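## Task

Carry plate M09 into the OUT nest so it lies flat within the nest's locating features and its A1 well sits at the nest corner labelled A1. Plates M06, M60, M90 and M66 must be left exactly where and how they began. The placement only counts if it stays put without the robot holding it. Finish by opening the gripper and withdrawing the hand.

## Robot and tools

Robot: one four-axis SCARA-style arm. Its joints are a vertical lift (0 to 0.55 m), shoulder (-2 to 2 rad), elbow (-2.8 to 2.8 rad) and wrist yaw (about +/-12.57 rad), ending in a two-finger gripper that always stays level; it can only rotate about vertical. Keep the elbow reading at least 0.4 rad away from zero, or the arm may fold and fault. The controlled point (end_effector_position) is midway between the rubber finger pads, 2-3 cm behind the fingertips. Fingers extend along the gripper's +x and close along its y.

Frames: the scene frame has its origin on the table top under the arm base, +z up, +y to the left when facing +x. Reported positions are in metres; orientation is a wxyz quaternion. Reported hand position can drift from the truth, more so far out. Plates are told apart only by their ID labels; well A1 is at the plate's clipped corner.

A row is five numbers, each in [-1, 1], ordered dx, dy, dz, rz, opening. The first four are an offset, not a pose: they are expressed in the gripper's own axes and measured from the hand pose shown in the most recent result that reports it (or, before any such result, or for later calls inside the same reply, from where the hand is when the action begins). Scale: 1.0 equals 0.6 m of travel or 180 degrees of turn; rz positive turns from gripper +x toward +y. Every row in an action is counted from that same reference pose, not chained from the previous row. Repeating a small offset against something rigid therefore does not press harder, but against something yielding it goes further. All-zero offsets are not a pause; they pull the hand back to the reference pose. Opening is absolute: +1 fully open (0.140 m), -1 closed (0.066 m gap remains). Closing fully takes at least about 0.6 s. To hold a plate, command an opening about 0.04 below grip_measured; a smaller margin grips more gently. Fast closing can squeeze too hard.

Per control step the commanded pose is limited to 70 mm and 16 degrees from the measured pose, so large targets can take several calls; check the result pose and send the remainder.

Tools:
- execute_actions: argument actions is a list holding at most one item. Empty list: just report the state. An item with rows (1 to 15 rows) and optional steps (up to 15, each 1/30 s, default 15) applies one row per step, repeating the last row. An item with only steps (up to 300) waits that many steps counted from the previous result, reply time included. Optional pictures true/false.
- move: target is one five-number row as above; speed in m/s from 0.002 to 0.5 (default 0.25; turn rate capped at double that in rad/s). It follows a straight path of 0.5-10 s, does not avoid obstacles, may overshoot speed near full arm extension, and sets the opening at the start. Its result adds a move: line (done, off_target, moving, held, fault) with any limits (paced = pose clipped; held = a check blocked some steps, after which motion may jump faster) and the distance left to the target.
- wait: seconds from 0 to 10; the robot gets no new command.
- zoom_image: camera (cam_head_left, cam_head_right, cam_high, cam_low, cam_wrist) and region [x0, y0, x1, y1] in pixels, top-left origin, no larger than 504x504.
- finished_scene: scene is the number of the current scene; irreversible; reports success.

Result lines: the state gives pose and grip_measured (opening on the command scale; may be off by about 1 mm consistently). Joint positions lists lift (m), shoulder, elbow, wrist yaw (rad) and pad gap (m). HELD marks steps whose command was partly or wholly withheld; "pose unreachable" means a clearance check altered or blocked the command. Hand target shows where the controller is currently driving. MOTOR HOT appears from 85 °C; at 100 °C an OVER-TEMPERATURE FAULT brakes the arm until it cools, so don't hold loads longer than needed. If contact torque reaches a joint's load limit (lift 55.8 N, shoulder 8.37 N m, elbow 4.18 N m, wrist yaw 1.39 N m, including held weight) the arm halts for 10 s and the rest of the call is dropped. The simulation keeps running while you reply.

Cameras: cam_head_left, cam_head_right, cam_high, cam_low (896x504) and cam_wrist (504x504 fisheye, riding on the hand); calibrations are approximate.

Avoid: knocking anything off the table (ends the scene), disturbing the other plates, dropping or slipping the plate, hitting things fast, and pressing far past contact. Held parts may occasionally get a brief tug, so grip firmly. Release the plate only when it rests flat and correctly oriented in the nest, then lift away.

Each tool is called as name(argument=value, ...), one argument or row to a line, values as JSON.

## Session

execute_actions(
  actions=[],
)

Scene clock: 0.00 s of 7200.00 s.
end_effector_position=(+0.6800, -0.2510, +0.1948) grip_measured=+0.99 end_effector_quat_wxyz=(+0.856, +0.000, +0.000, -0.517)
Joint positions: [ 0.19   0.173  2.151 -3.411  0.14 ]
Hand target: +0.680, -0.251, +0.195; +0.856, +0.000, +0.000, -0.517

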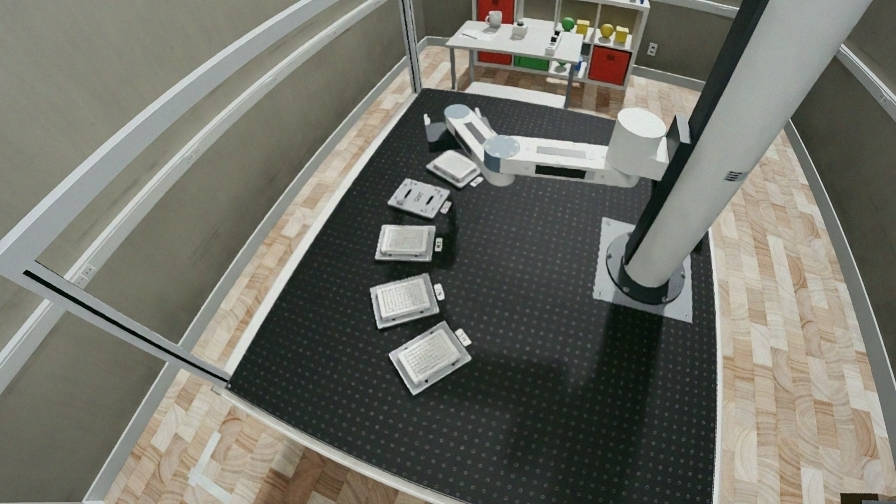

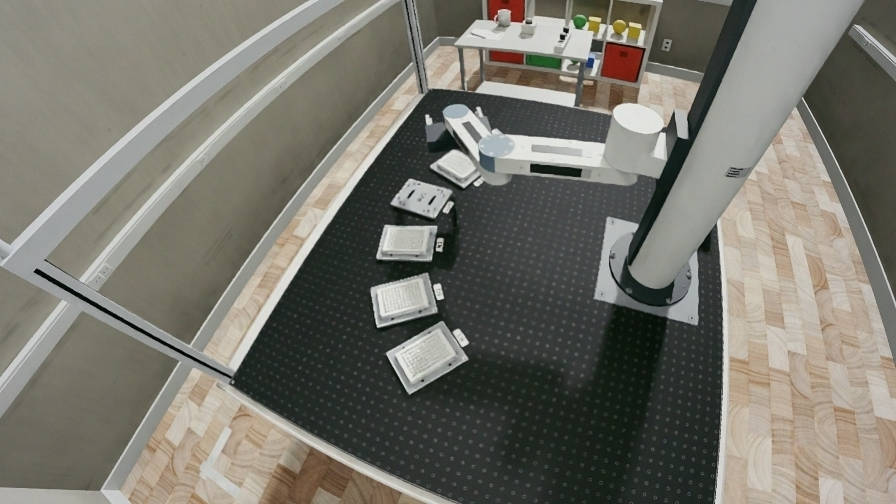

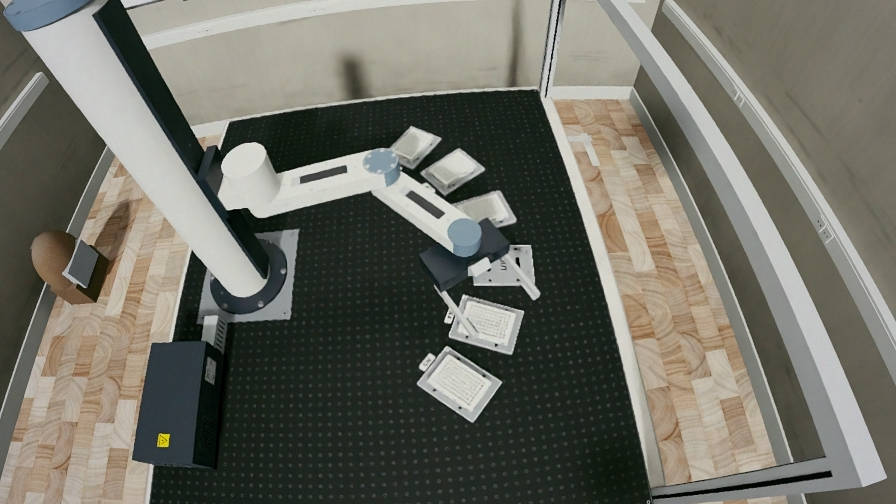

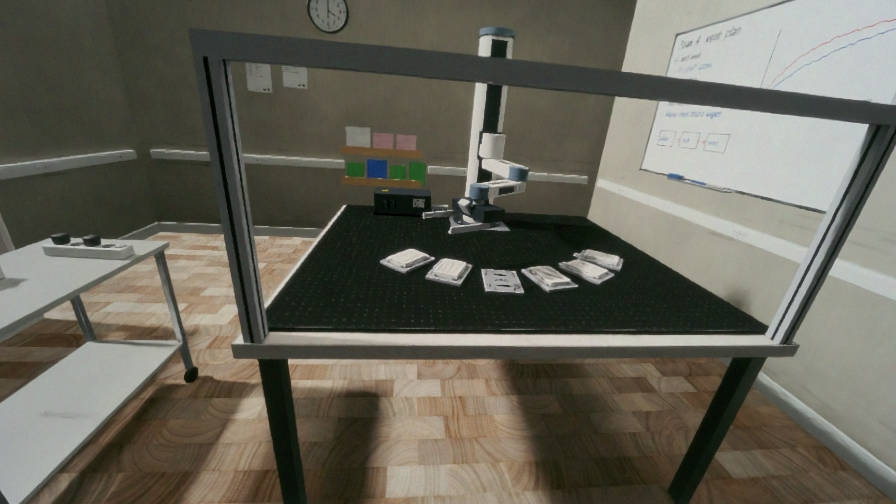

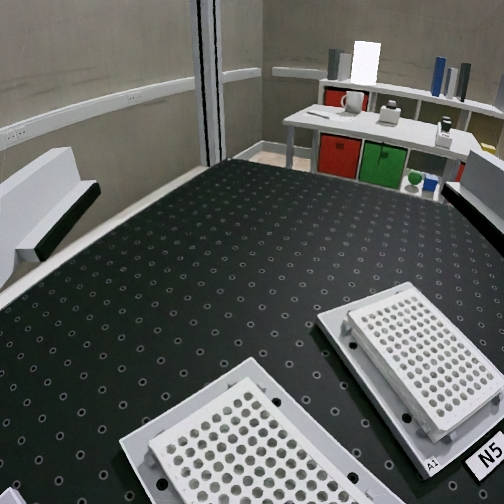

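zoom_image(
  camera="cam_head_left",
  region=[350, 100, 510, 400],
)

zoom_image(
  camera="cam_high",
  region=[370, 120, 560, 430],
)

zoom_image(
  camera="cam_low",
  region=[370, 230, 640, 310],
)

Region (350, 100, 510, 400) of cam_head_left's 896x504 image, scaled by 1.680, with more detail than that image has; it fills the left 269 columns of this view, and the rest is white.

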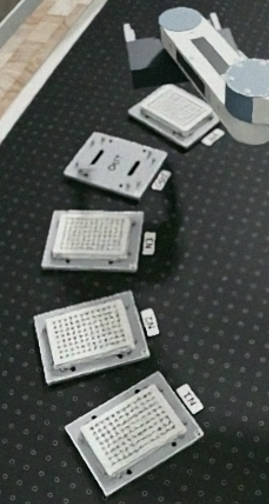

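Region (370, 120, 560, 430) of cam_high's 896x504 image, scaled by 1.626, with more detail than that image has; it fills the left 309 columns of this view, and the rest is white.

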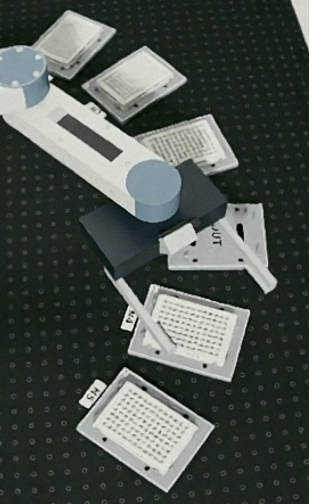

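Region (370, 230, 640, 310) of cam_low's 896x504 image, scaled by 1.867, with more detail than that image has; it fills the top 149 rows of this view, and the rest is white.

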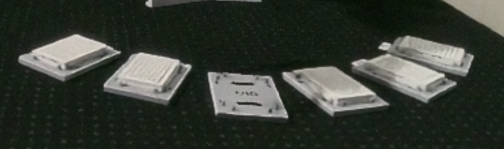

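move(
  target=[-0.42,-0.118,-0.19,0.346,1],
  speed=0.4,
)

Scene clock: 7.97 s of 7200.00 s.
end_effector_position=(+0.5001, -0.0607, +0.0808) grip_measured=+0.99 end_effector_quat_wxyz=(+1.000, +0.000, +0.000, -0.000)
Joint positions: [ 0.076  0.686  0.753 -1.439  0.14 ]
Hand target: +0.500, -0.061, +0.081; +1.000, +0.000, +0.000, -0.000
Off the commanded pose: 0.000 m, 0 deg.
After step 90, 3.23 s passed at rest.
move: done
camera_calibration (this result's frames):
cam_wrist: T_world_to_cam=[[-0.00372686, -0.999979, -0.00535741, -0.0489045], [-0.604103, 0.00652076, -0.79688, 0.353997], [0.796898, 0.000266569, -0.604114, -0.254571], [0, 0, 0, 1]] pos_world=[0.416536, -0.0511439, 0.128041]

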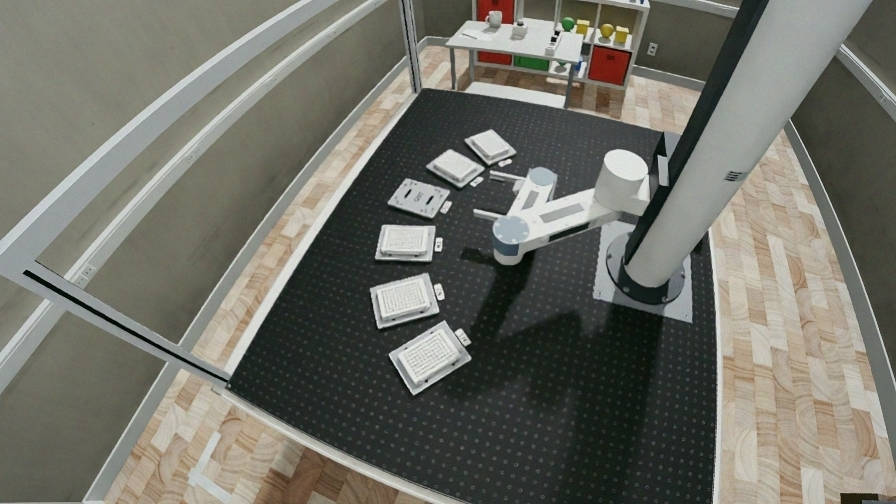

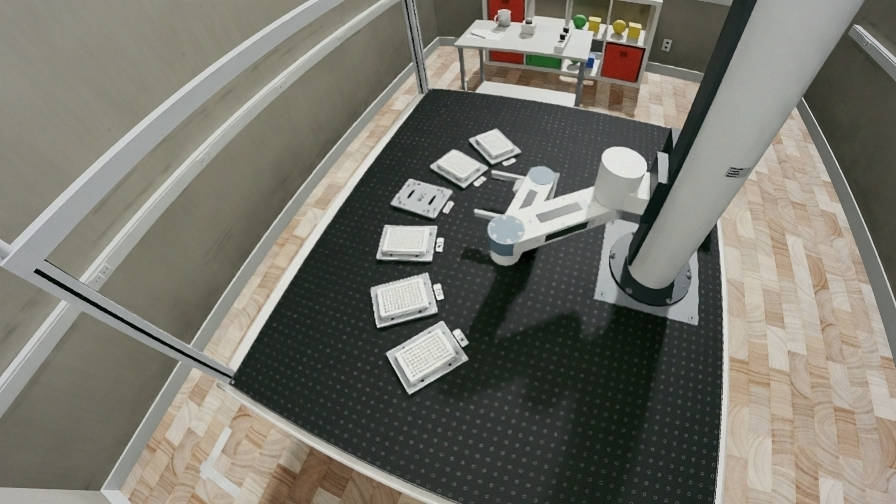

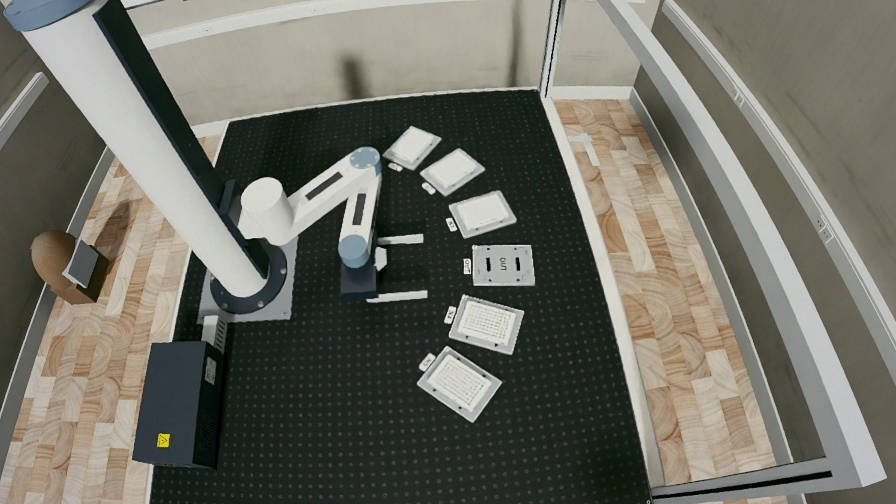

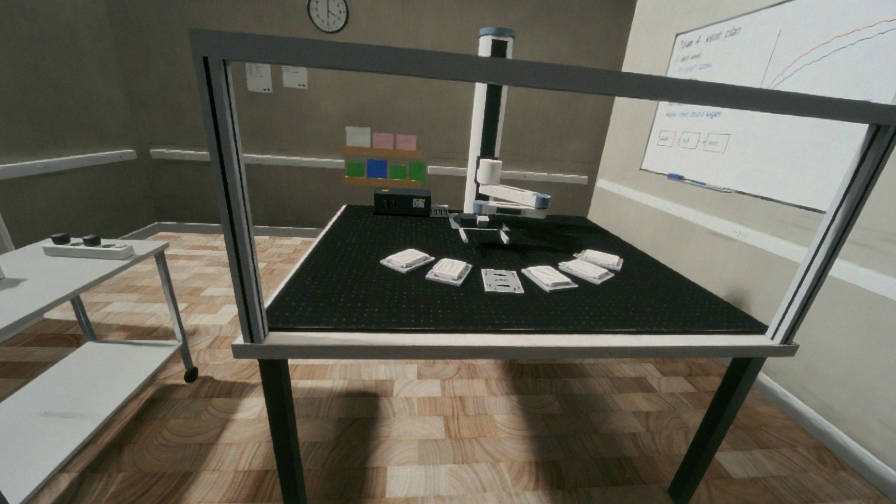

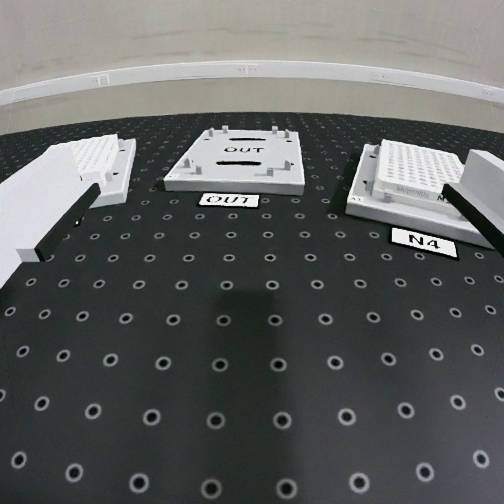

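zoom_image(
  camera="cam_wrist",
  region=[60, 110, 504, 260],
)

zoom_image(
  camera="cam_head_left",
  region=[360, 120, 530, 400],
)

Region (60, 110, 504, 260) of cam_wrist's 504x504 image, scaled by 1.135, with more detail than that image has; it fills the top 170 rows of this view, and the rest is white.

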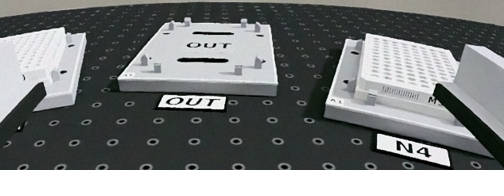

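Region (360, 120, 530, 400) of cam_head_left's 896x504 image, scaled by 1.800, with more detail than that image has; it fills the left 306 columns of this view, and the rest is white.

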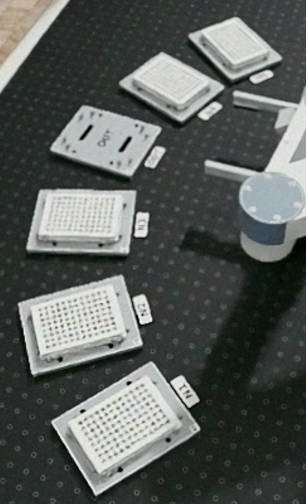

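move(
  target=[-0.04,-0.19,0,-0.095,1],
  speed=0.4,
)

zoom_image(
  camera="cam_wrist",
  region=[60, 110, 460, 260],
)

Scene clock: 12.83 s of 7200.00 s.
end_effector_position=(+0.4761, -0.1747, +0.0808) grip_measured=+0.99 end_effector_quat_wxyz=(+0.989, +0.000, +0.000, -0.149)
Joint positions: [ 0.076  0.308  0.835 -1.442  0.14 ]
Hand target: +0.476, -0.175, +0.081; +0.989, +0.000, +0.000, -0.149
Off the commanded pose: 0.000 m, 0 deg.
After step 90, 1.03 s passed at rest.
move: done
camera_calibration (this result's frames):
cam_wrist: T_world_to_cam=[[-0.297664, -0.954656, -0.00535741, -0.0151478], [-0.575467, 0.183904, -0.79688, 0.357577], [0.761731, -0.234119, -0.604114, -0.259586], [0, 0, 0, 1]] pos_world=[0.398999, -0.140995, 0.128045]

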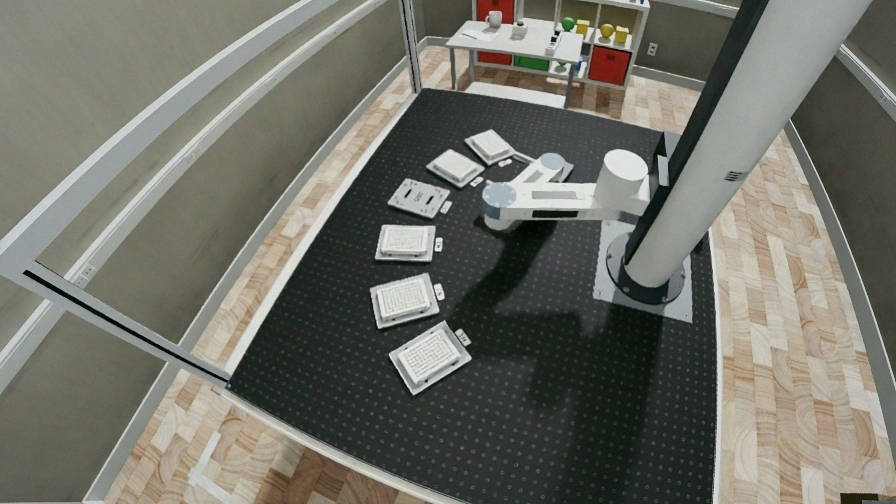

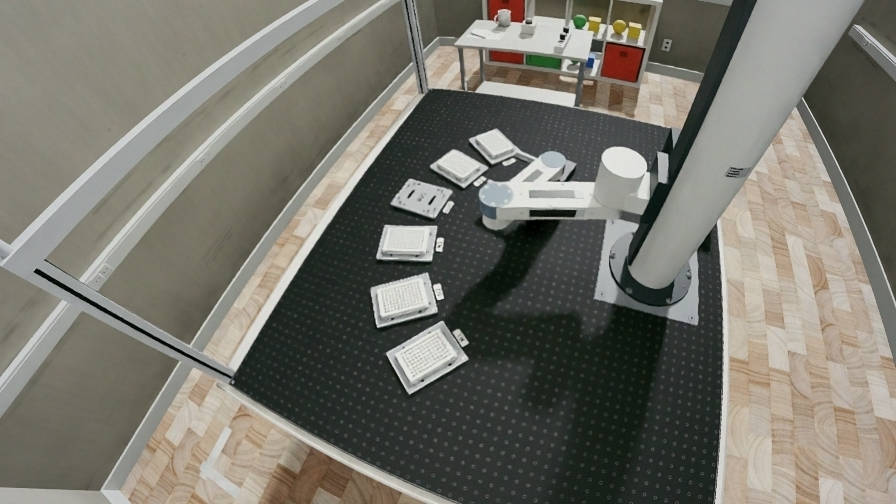

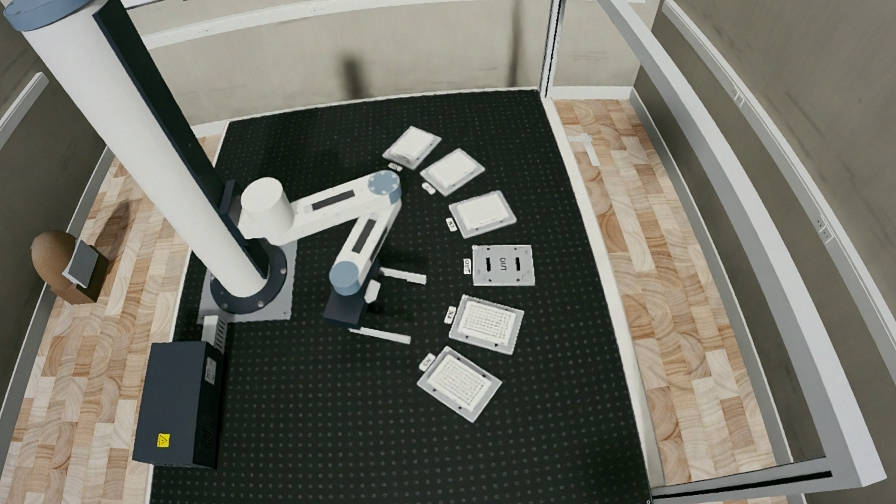

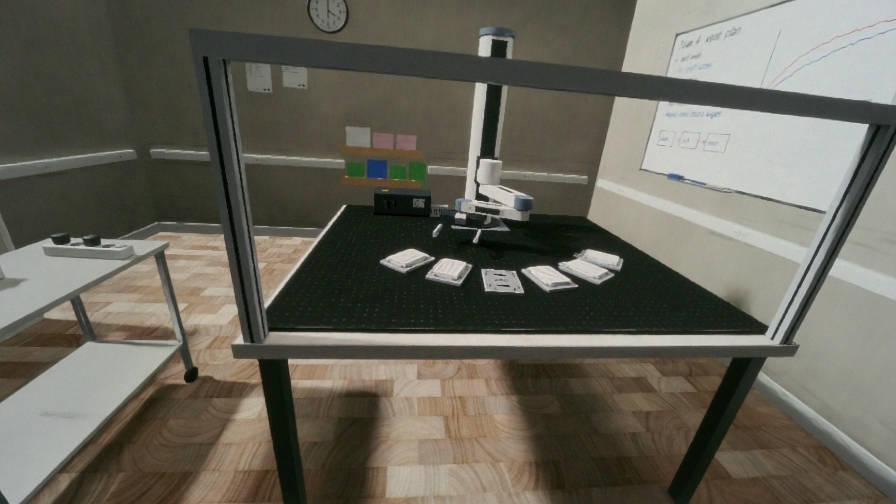

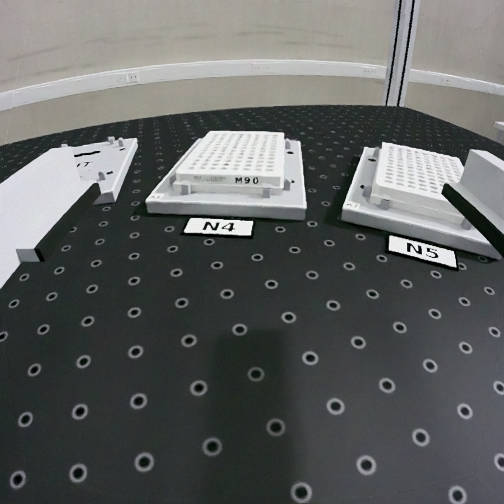

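Region (60, 110, 460, 260) of cam_wrist's 504x504 image, scaled by 1.260, with more detail than that image has; it fills the top 189 rows of this view, and the rest is white.

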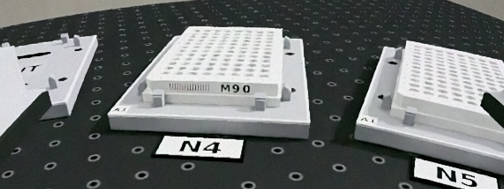

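move(
  target=[-0.02,-0.22,0,-0.085,1],
  speed=0.4,
)

zoom_image(
  camera="cam_wrist",
  region=[60, 110, 460, 260],
)

Scene clock: 17.60 s of 7200.00 s.
end_effector_position=(+0.4257, -0.2974, +0.0808) grip_measured=+0.99 end_effector_quat_wxyz=(+0.960, +0.000, +0.000, -0.279)
Joint positions: [ 0.076 -0.113  1.031 -1.485  0.14 ]
Hand target: +0.426, -0.297, +0.081; +0.960, +0.000, +0.000, -0.279
Off the commanded pose: 0.000 m, 0 deg.
After step 90, 0.93 s passed at rest.
move: done
camera_calibration (this result's frames):
cam_wrist: T_world_to_cam=[[-0.539016, -0.842278, -0.00535741, -0.0110444], [-0.506546, 0.329233, -0.79688, 0.365027], [0.672958, -0.426817, -0.604114, -0.269448], [0, 0, 0, 1]] pos_world=[0.360277, -0.244486, 0.128046]

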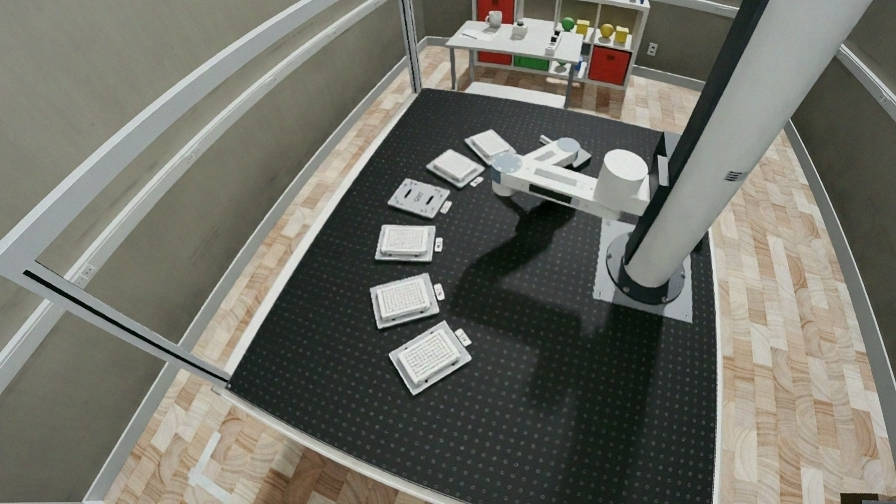

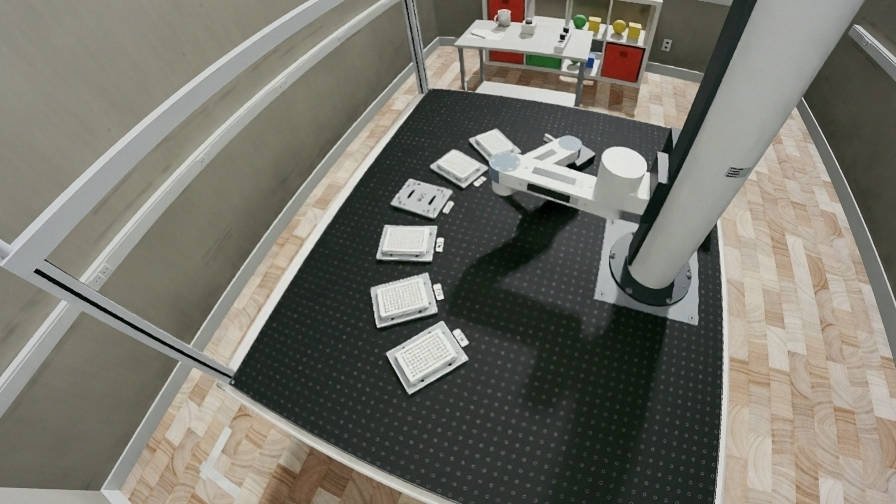

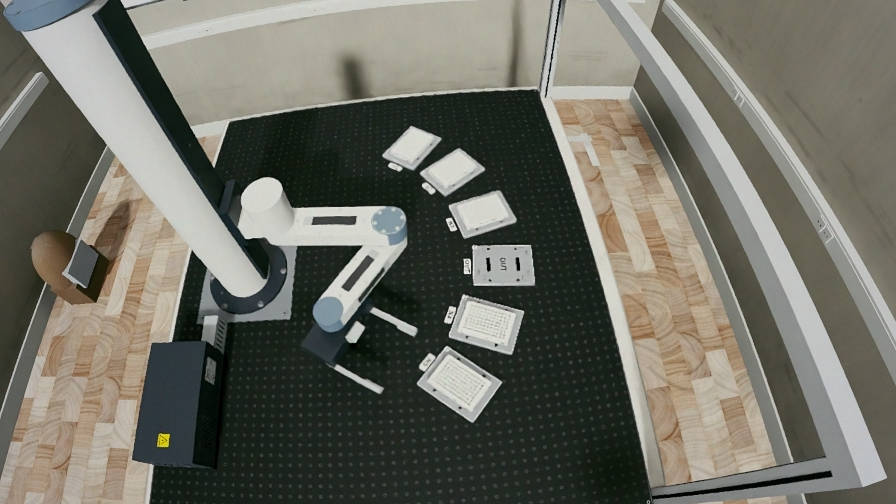

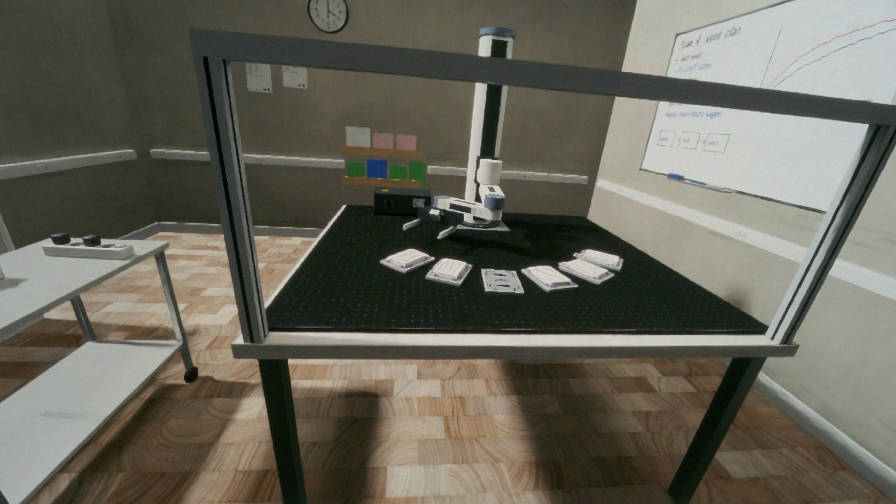

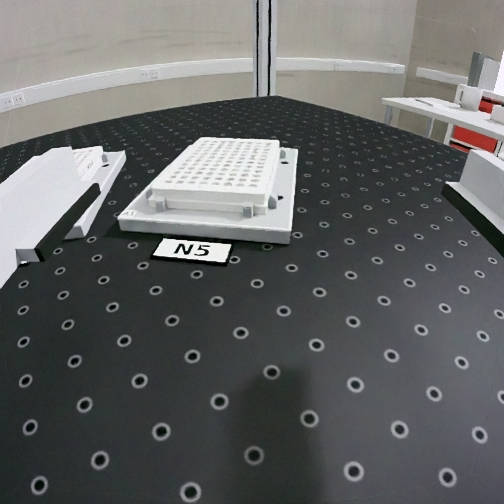

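Region (60, 110, 460, 260) of cam_wrist's 504x504 image, scaled by 1.260, with more detail than that image has; it fills the top 189 rows of this view, and the rest is white.

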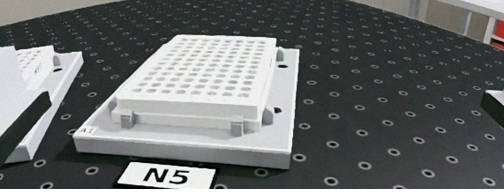

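zoom_image(
  camera="cam_low",
  region=[375, 245, 515, 300],
)

zoom_image(
  camera="cam_low",
  region=[515, 245, 635, 300],
)

Region (375, 245, 515, 300) of cam_low's 896x504 image, scaled by 3.600, with more detail than that image has; it fills the top 198 rows of this view, and the rest is white.

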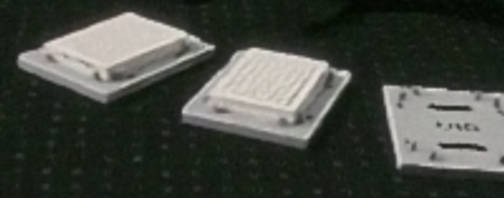

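Region (515, 245, 635, 300) of cam_low's 896x504 image, scaled by 4.200, with more detail than that image has; it fills the top 231 rows of this view, and the rest is white.

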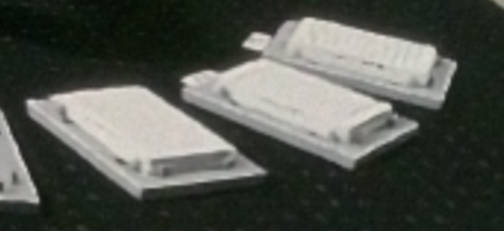

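move(
  target=[-0.243,0.55,0,0.27,1],
  speed=0.4,
)

zoom_image(
  camera="cam_wrist",
  region=[60, 110, 460, 260],
)

Scene clock: 23.73 s of 7200.00 s.
end_effector_position=(+0.4796, +0.0594, +0.0808) grip_measured=+0.99 end_effector_quat_wxyz=(+0.990, +0.000, +0.000, +0.141)
Joint positions: [ 0.076  1.14   0.655 -1.512  0.14 ]
Hand target: +0.480, +0.059, +0.081; +0.990, +0.000, +0.000, +0.140
Off the commanded pose: 0.000 m, 0 deg.
After step 90, 1.53 s passed at rest.
move: done
camera_calibration (this result's frames):
cam_wrist: T_world_to_cam=[[0.275967, -0.961152, -0.00535741, -0.0653349], [-0.581841, -0.162617, -0.79688, 0.340212], [0.765051, 0.223029, -0.604114, -0.236233], [0, 0, 0, 1]] pos_world=[0.39671, 0.0452142, 0.128047]

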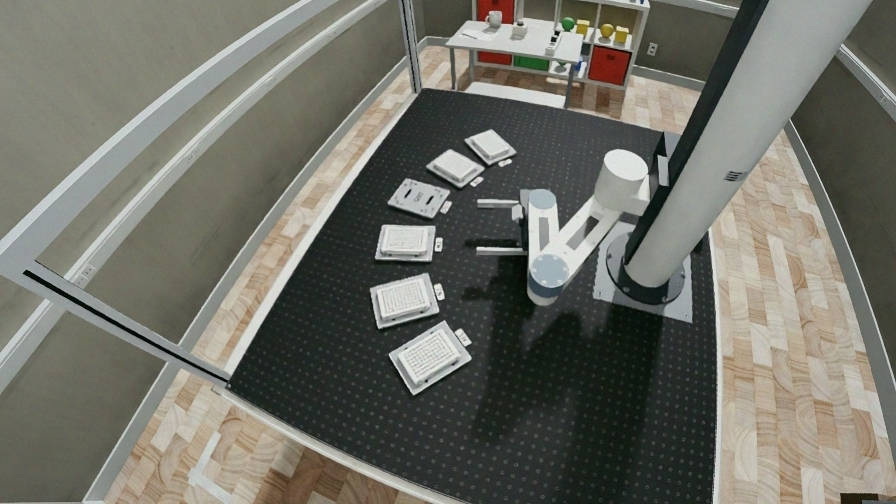

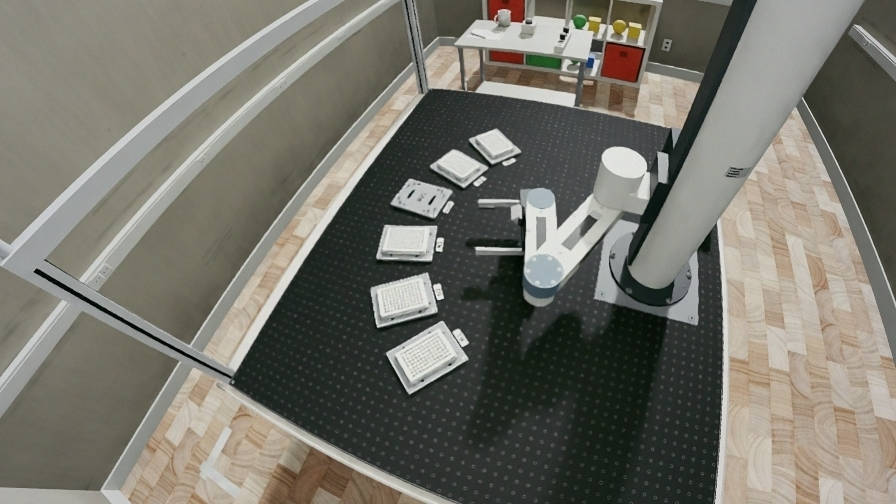

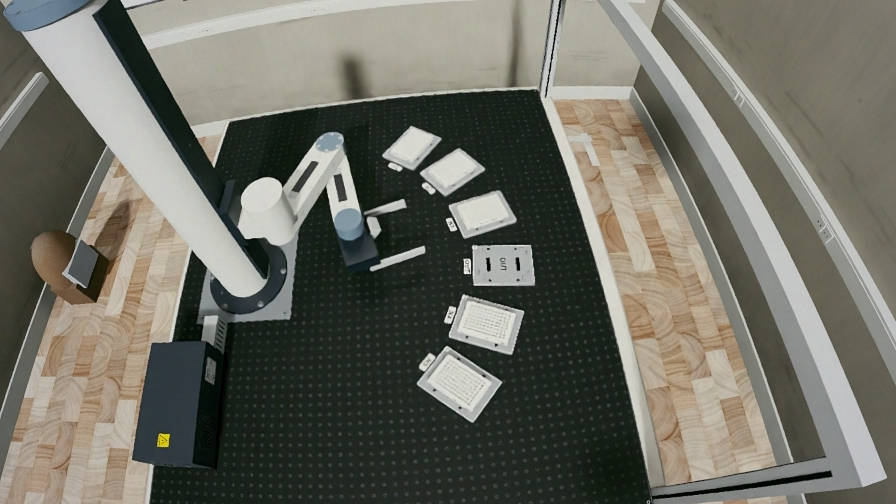

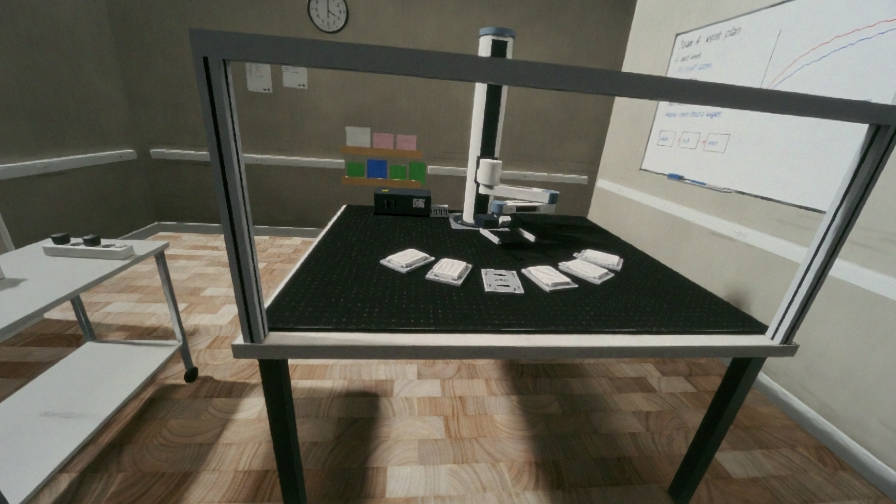

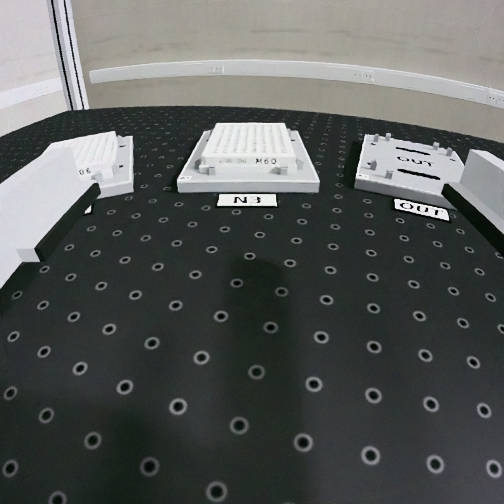

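Region (60, 110, 460, 260) of cam_wrist's 504x504 image, scaled by 1.260, with more detail than that image has; it fills the top 189 rows of this view, and the rest is white.

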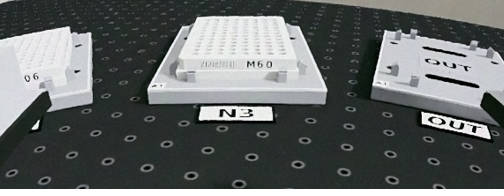

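move(
  target=[-0.1,0.373,0,0.167,1],
  speed=0.4,
)

zoom_image(
  camera="cam_wrist",
  region=[60, 110, 460, 260],
)

Scene clock: 27.37 s of 7200.00 s.
end_effector_position=(+0.3604, +0.2571, +0.0808) grip_measured=+0.99 end_effector_quat_wxyz=(+0.901, +0.000, +0.000, +0.435)
Joint positions: [ 0.076  2.     0.679 -1.78   0.14 ]
Hand target: +0.360, +0.257, +0.081; +0.901, +0.000, +0.000, +0.434
Off the commanded pose: 0.001 m, 5 deg.
joint sent to its limit — the command would take joint 2 (shoulder) past its upper limit, so that joint was sent only as far as its limit.
move: off_target
camera_calibration (this result's frames):
cam_wrist: T_world_to_cam=[[0.781043, -0.624454, -0.00535741, -0.110945], [-0.380587, -0.469187, -0.79688, 0.309311], [0.495101, 0.624436, -0.604114, -0.19505], [0, 0, 0, 1]] pos_world=[0.300942, 0.197641, 0.128057]

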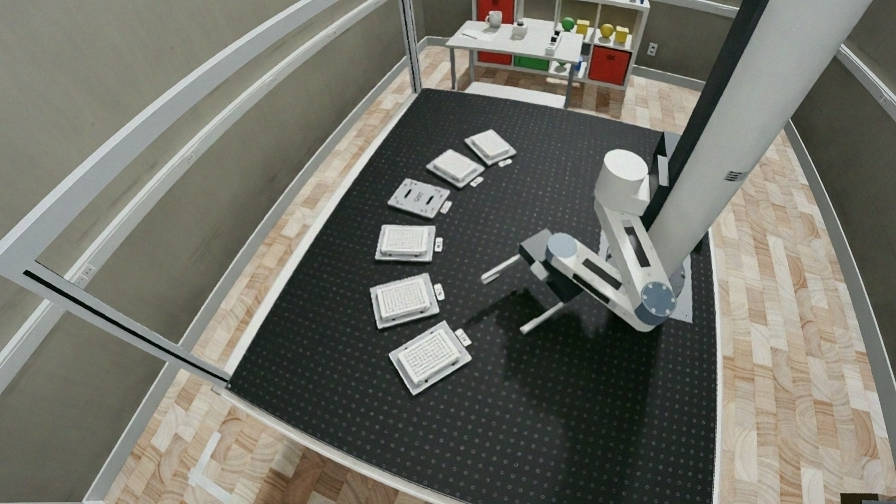

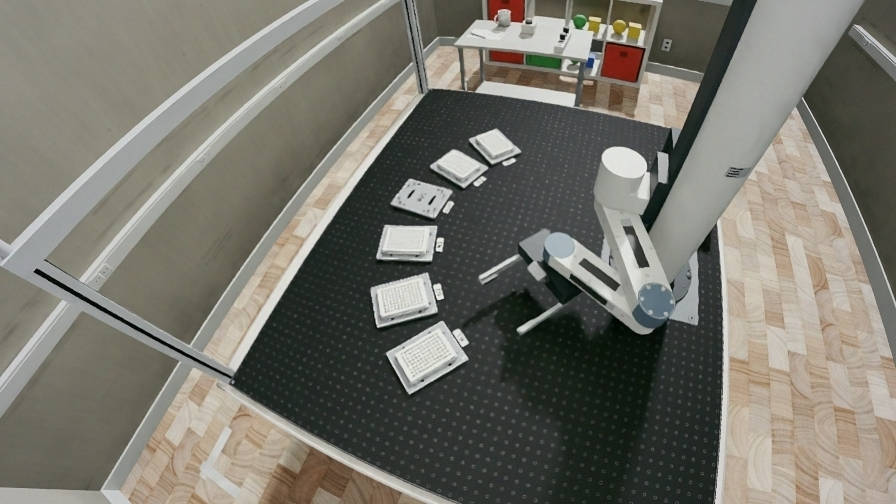

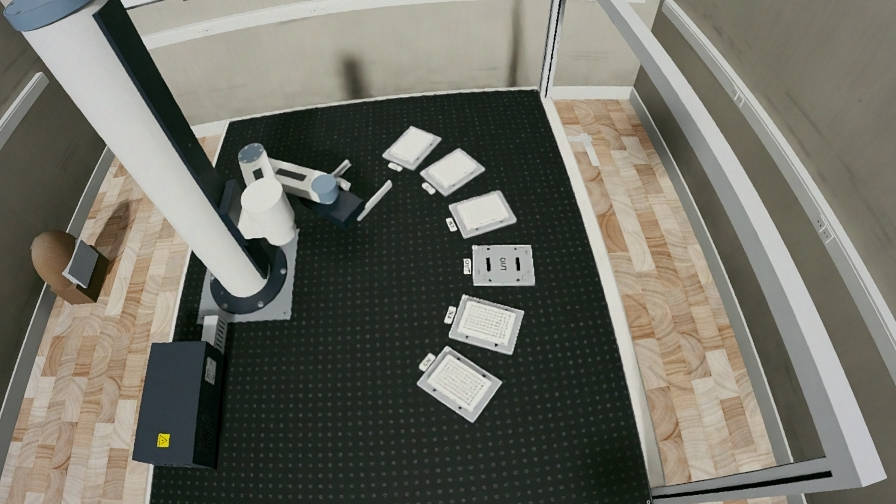

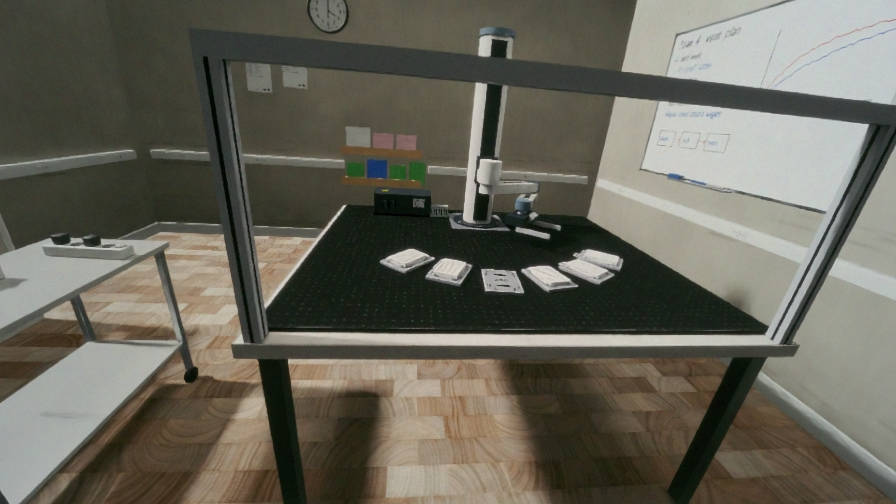

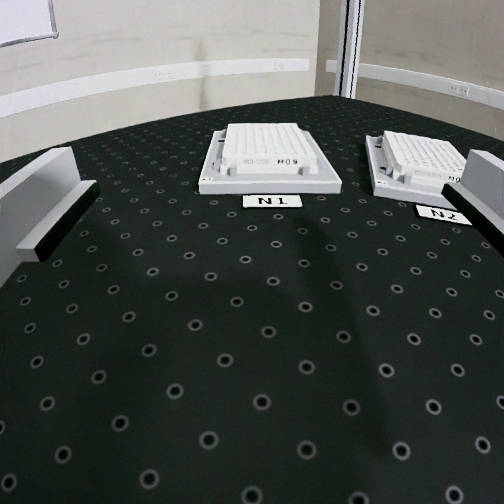

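Region (60, 110, 460, 260) of cam_wrist's 504x504 image, scaled by 1.260, with more detail than that image has; it fills the top 189 rows of this view, and the rest is white.

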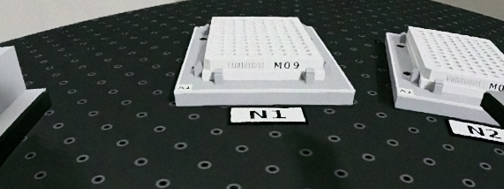

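move(
  target=[0.172,-0.006,-0.015,-0.031,1],
  speed=0.4,
)

Scene clock: 34.30 s of 7200.00 s.
end_effector_position=(+0.4275, +0.3357, +0.0718) grip_measured=+0.99 end_effector_quat_wxyz=(+0.921, +0.000, +0.000, +0.390)
Joint positions: [ 0.067  1.87   1.136 -2.204  0.14 ]
Hand target: +0.427, +0.336, +0.072; +0.921, +0.000, +0.000, +0.390
Off the commanded pose: 0.000 m, 0 deg.
After step 90, 3.17 s passed at rest.
move: done
camera_calibration (this result's frames):
cam_wrist: T_world_to_cam=[[0.716806, -0.697252, -0.00535741, -0.0623925], [-0.424292, -0.430069, -0.79688, 0.370109], [0.553322, 0.573482, -0.604114, -0.290533], [0, 0, 0, 1]] pos_world=[0.362516, 0.282285, 0.119083]

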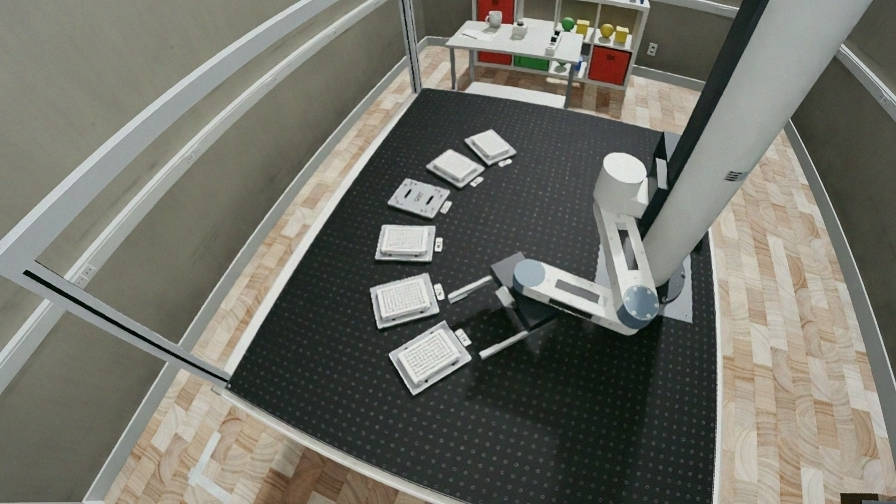

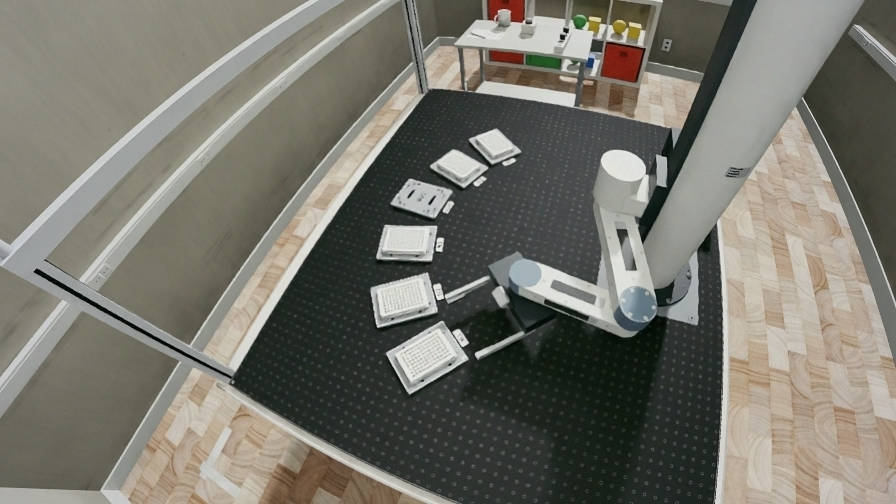

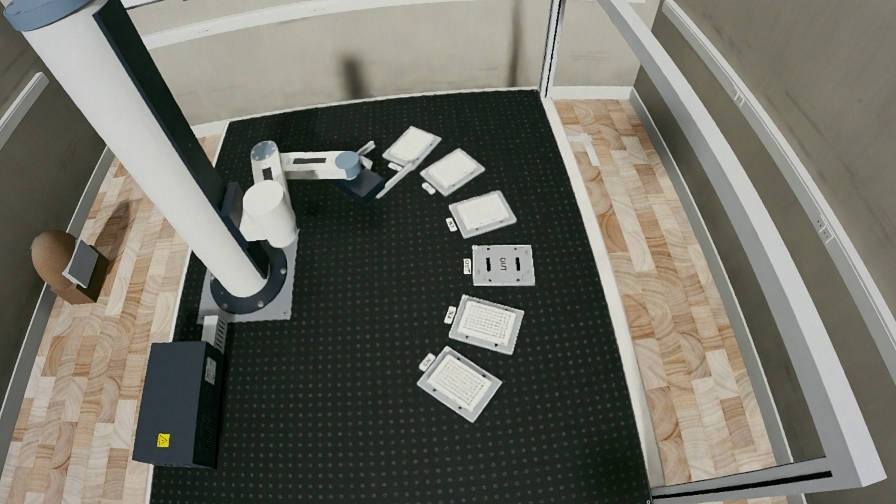

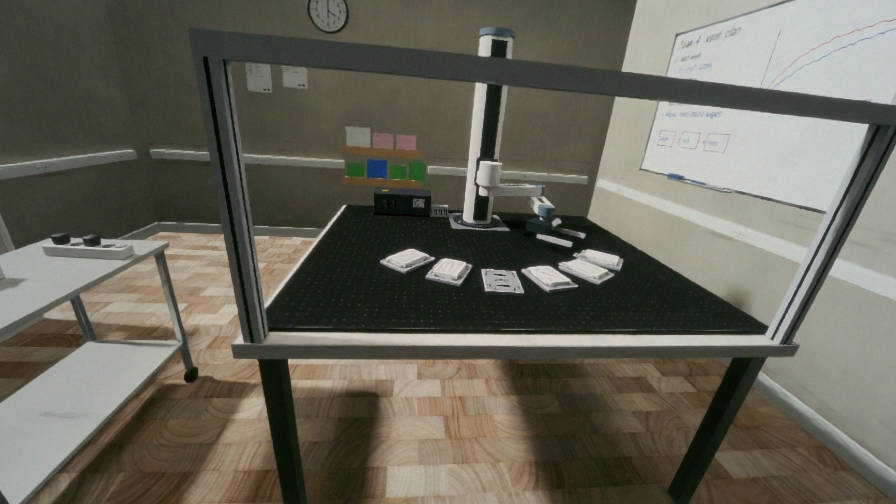

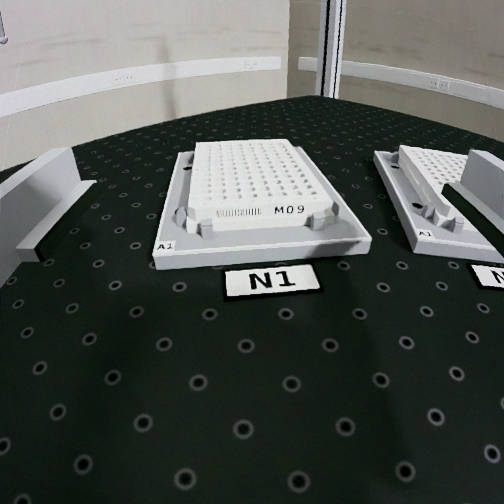

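zoom_image(
  camera="cam_wrist",
  region=[140, 120, 392, 290],
)

Region (140, 120, 392, 290) of cam_wrist's 504x504 image, scaled by 2.000, with more detail than that image has; it fills the top 340 rows of this view, and the rest is white.

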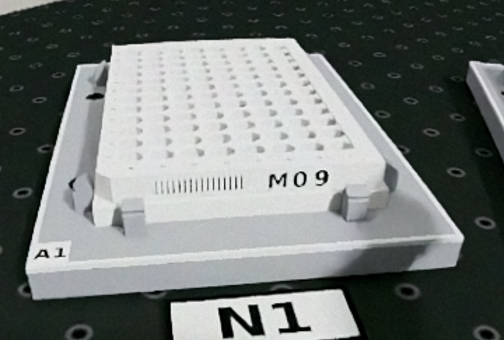

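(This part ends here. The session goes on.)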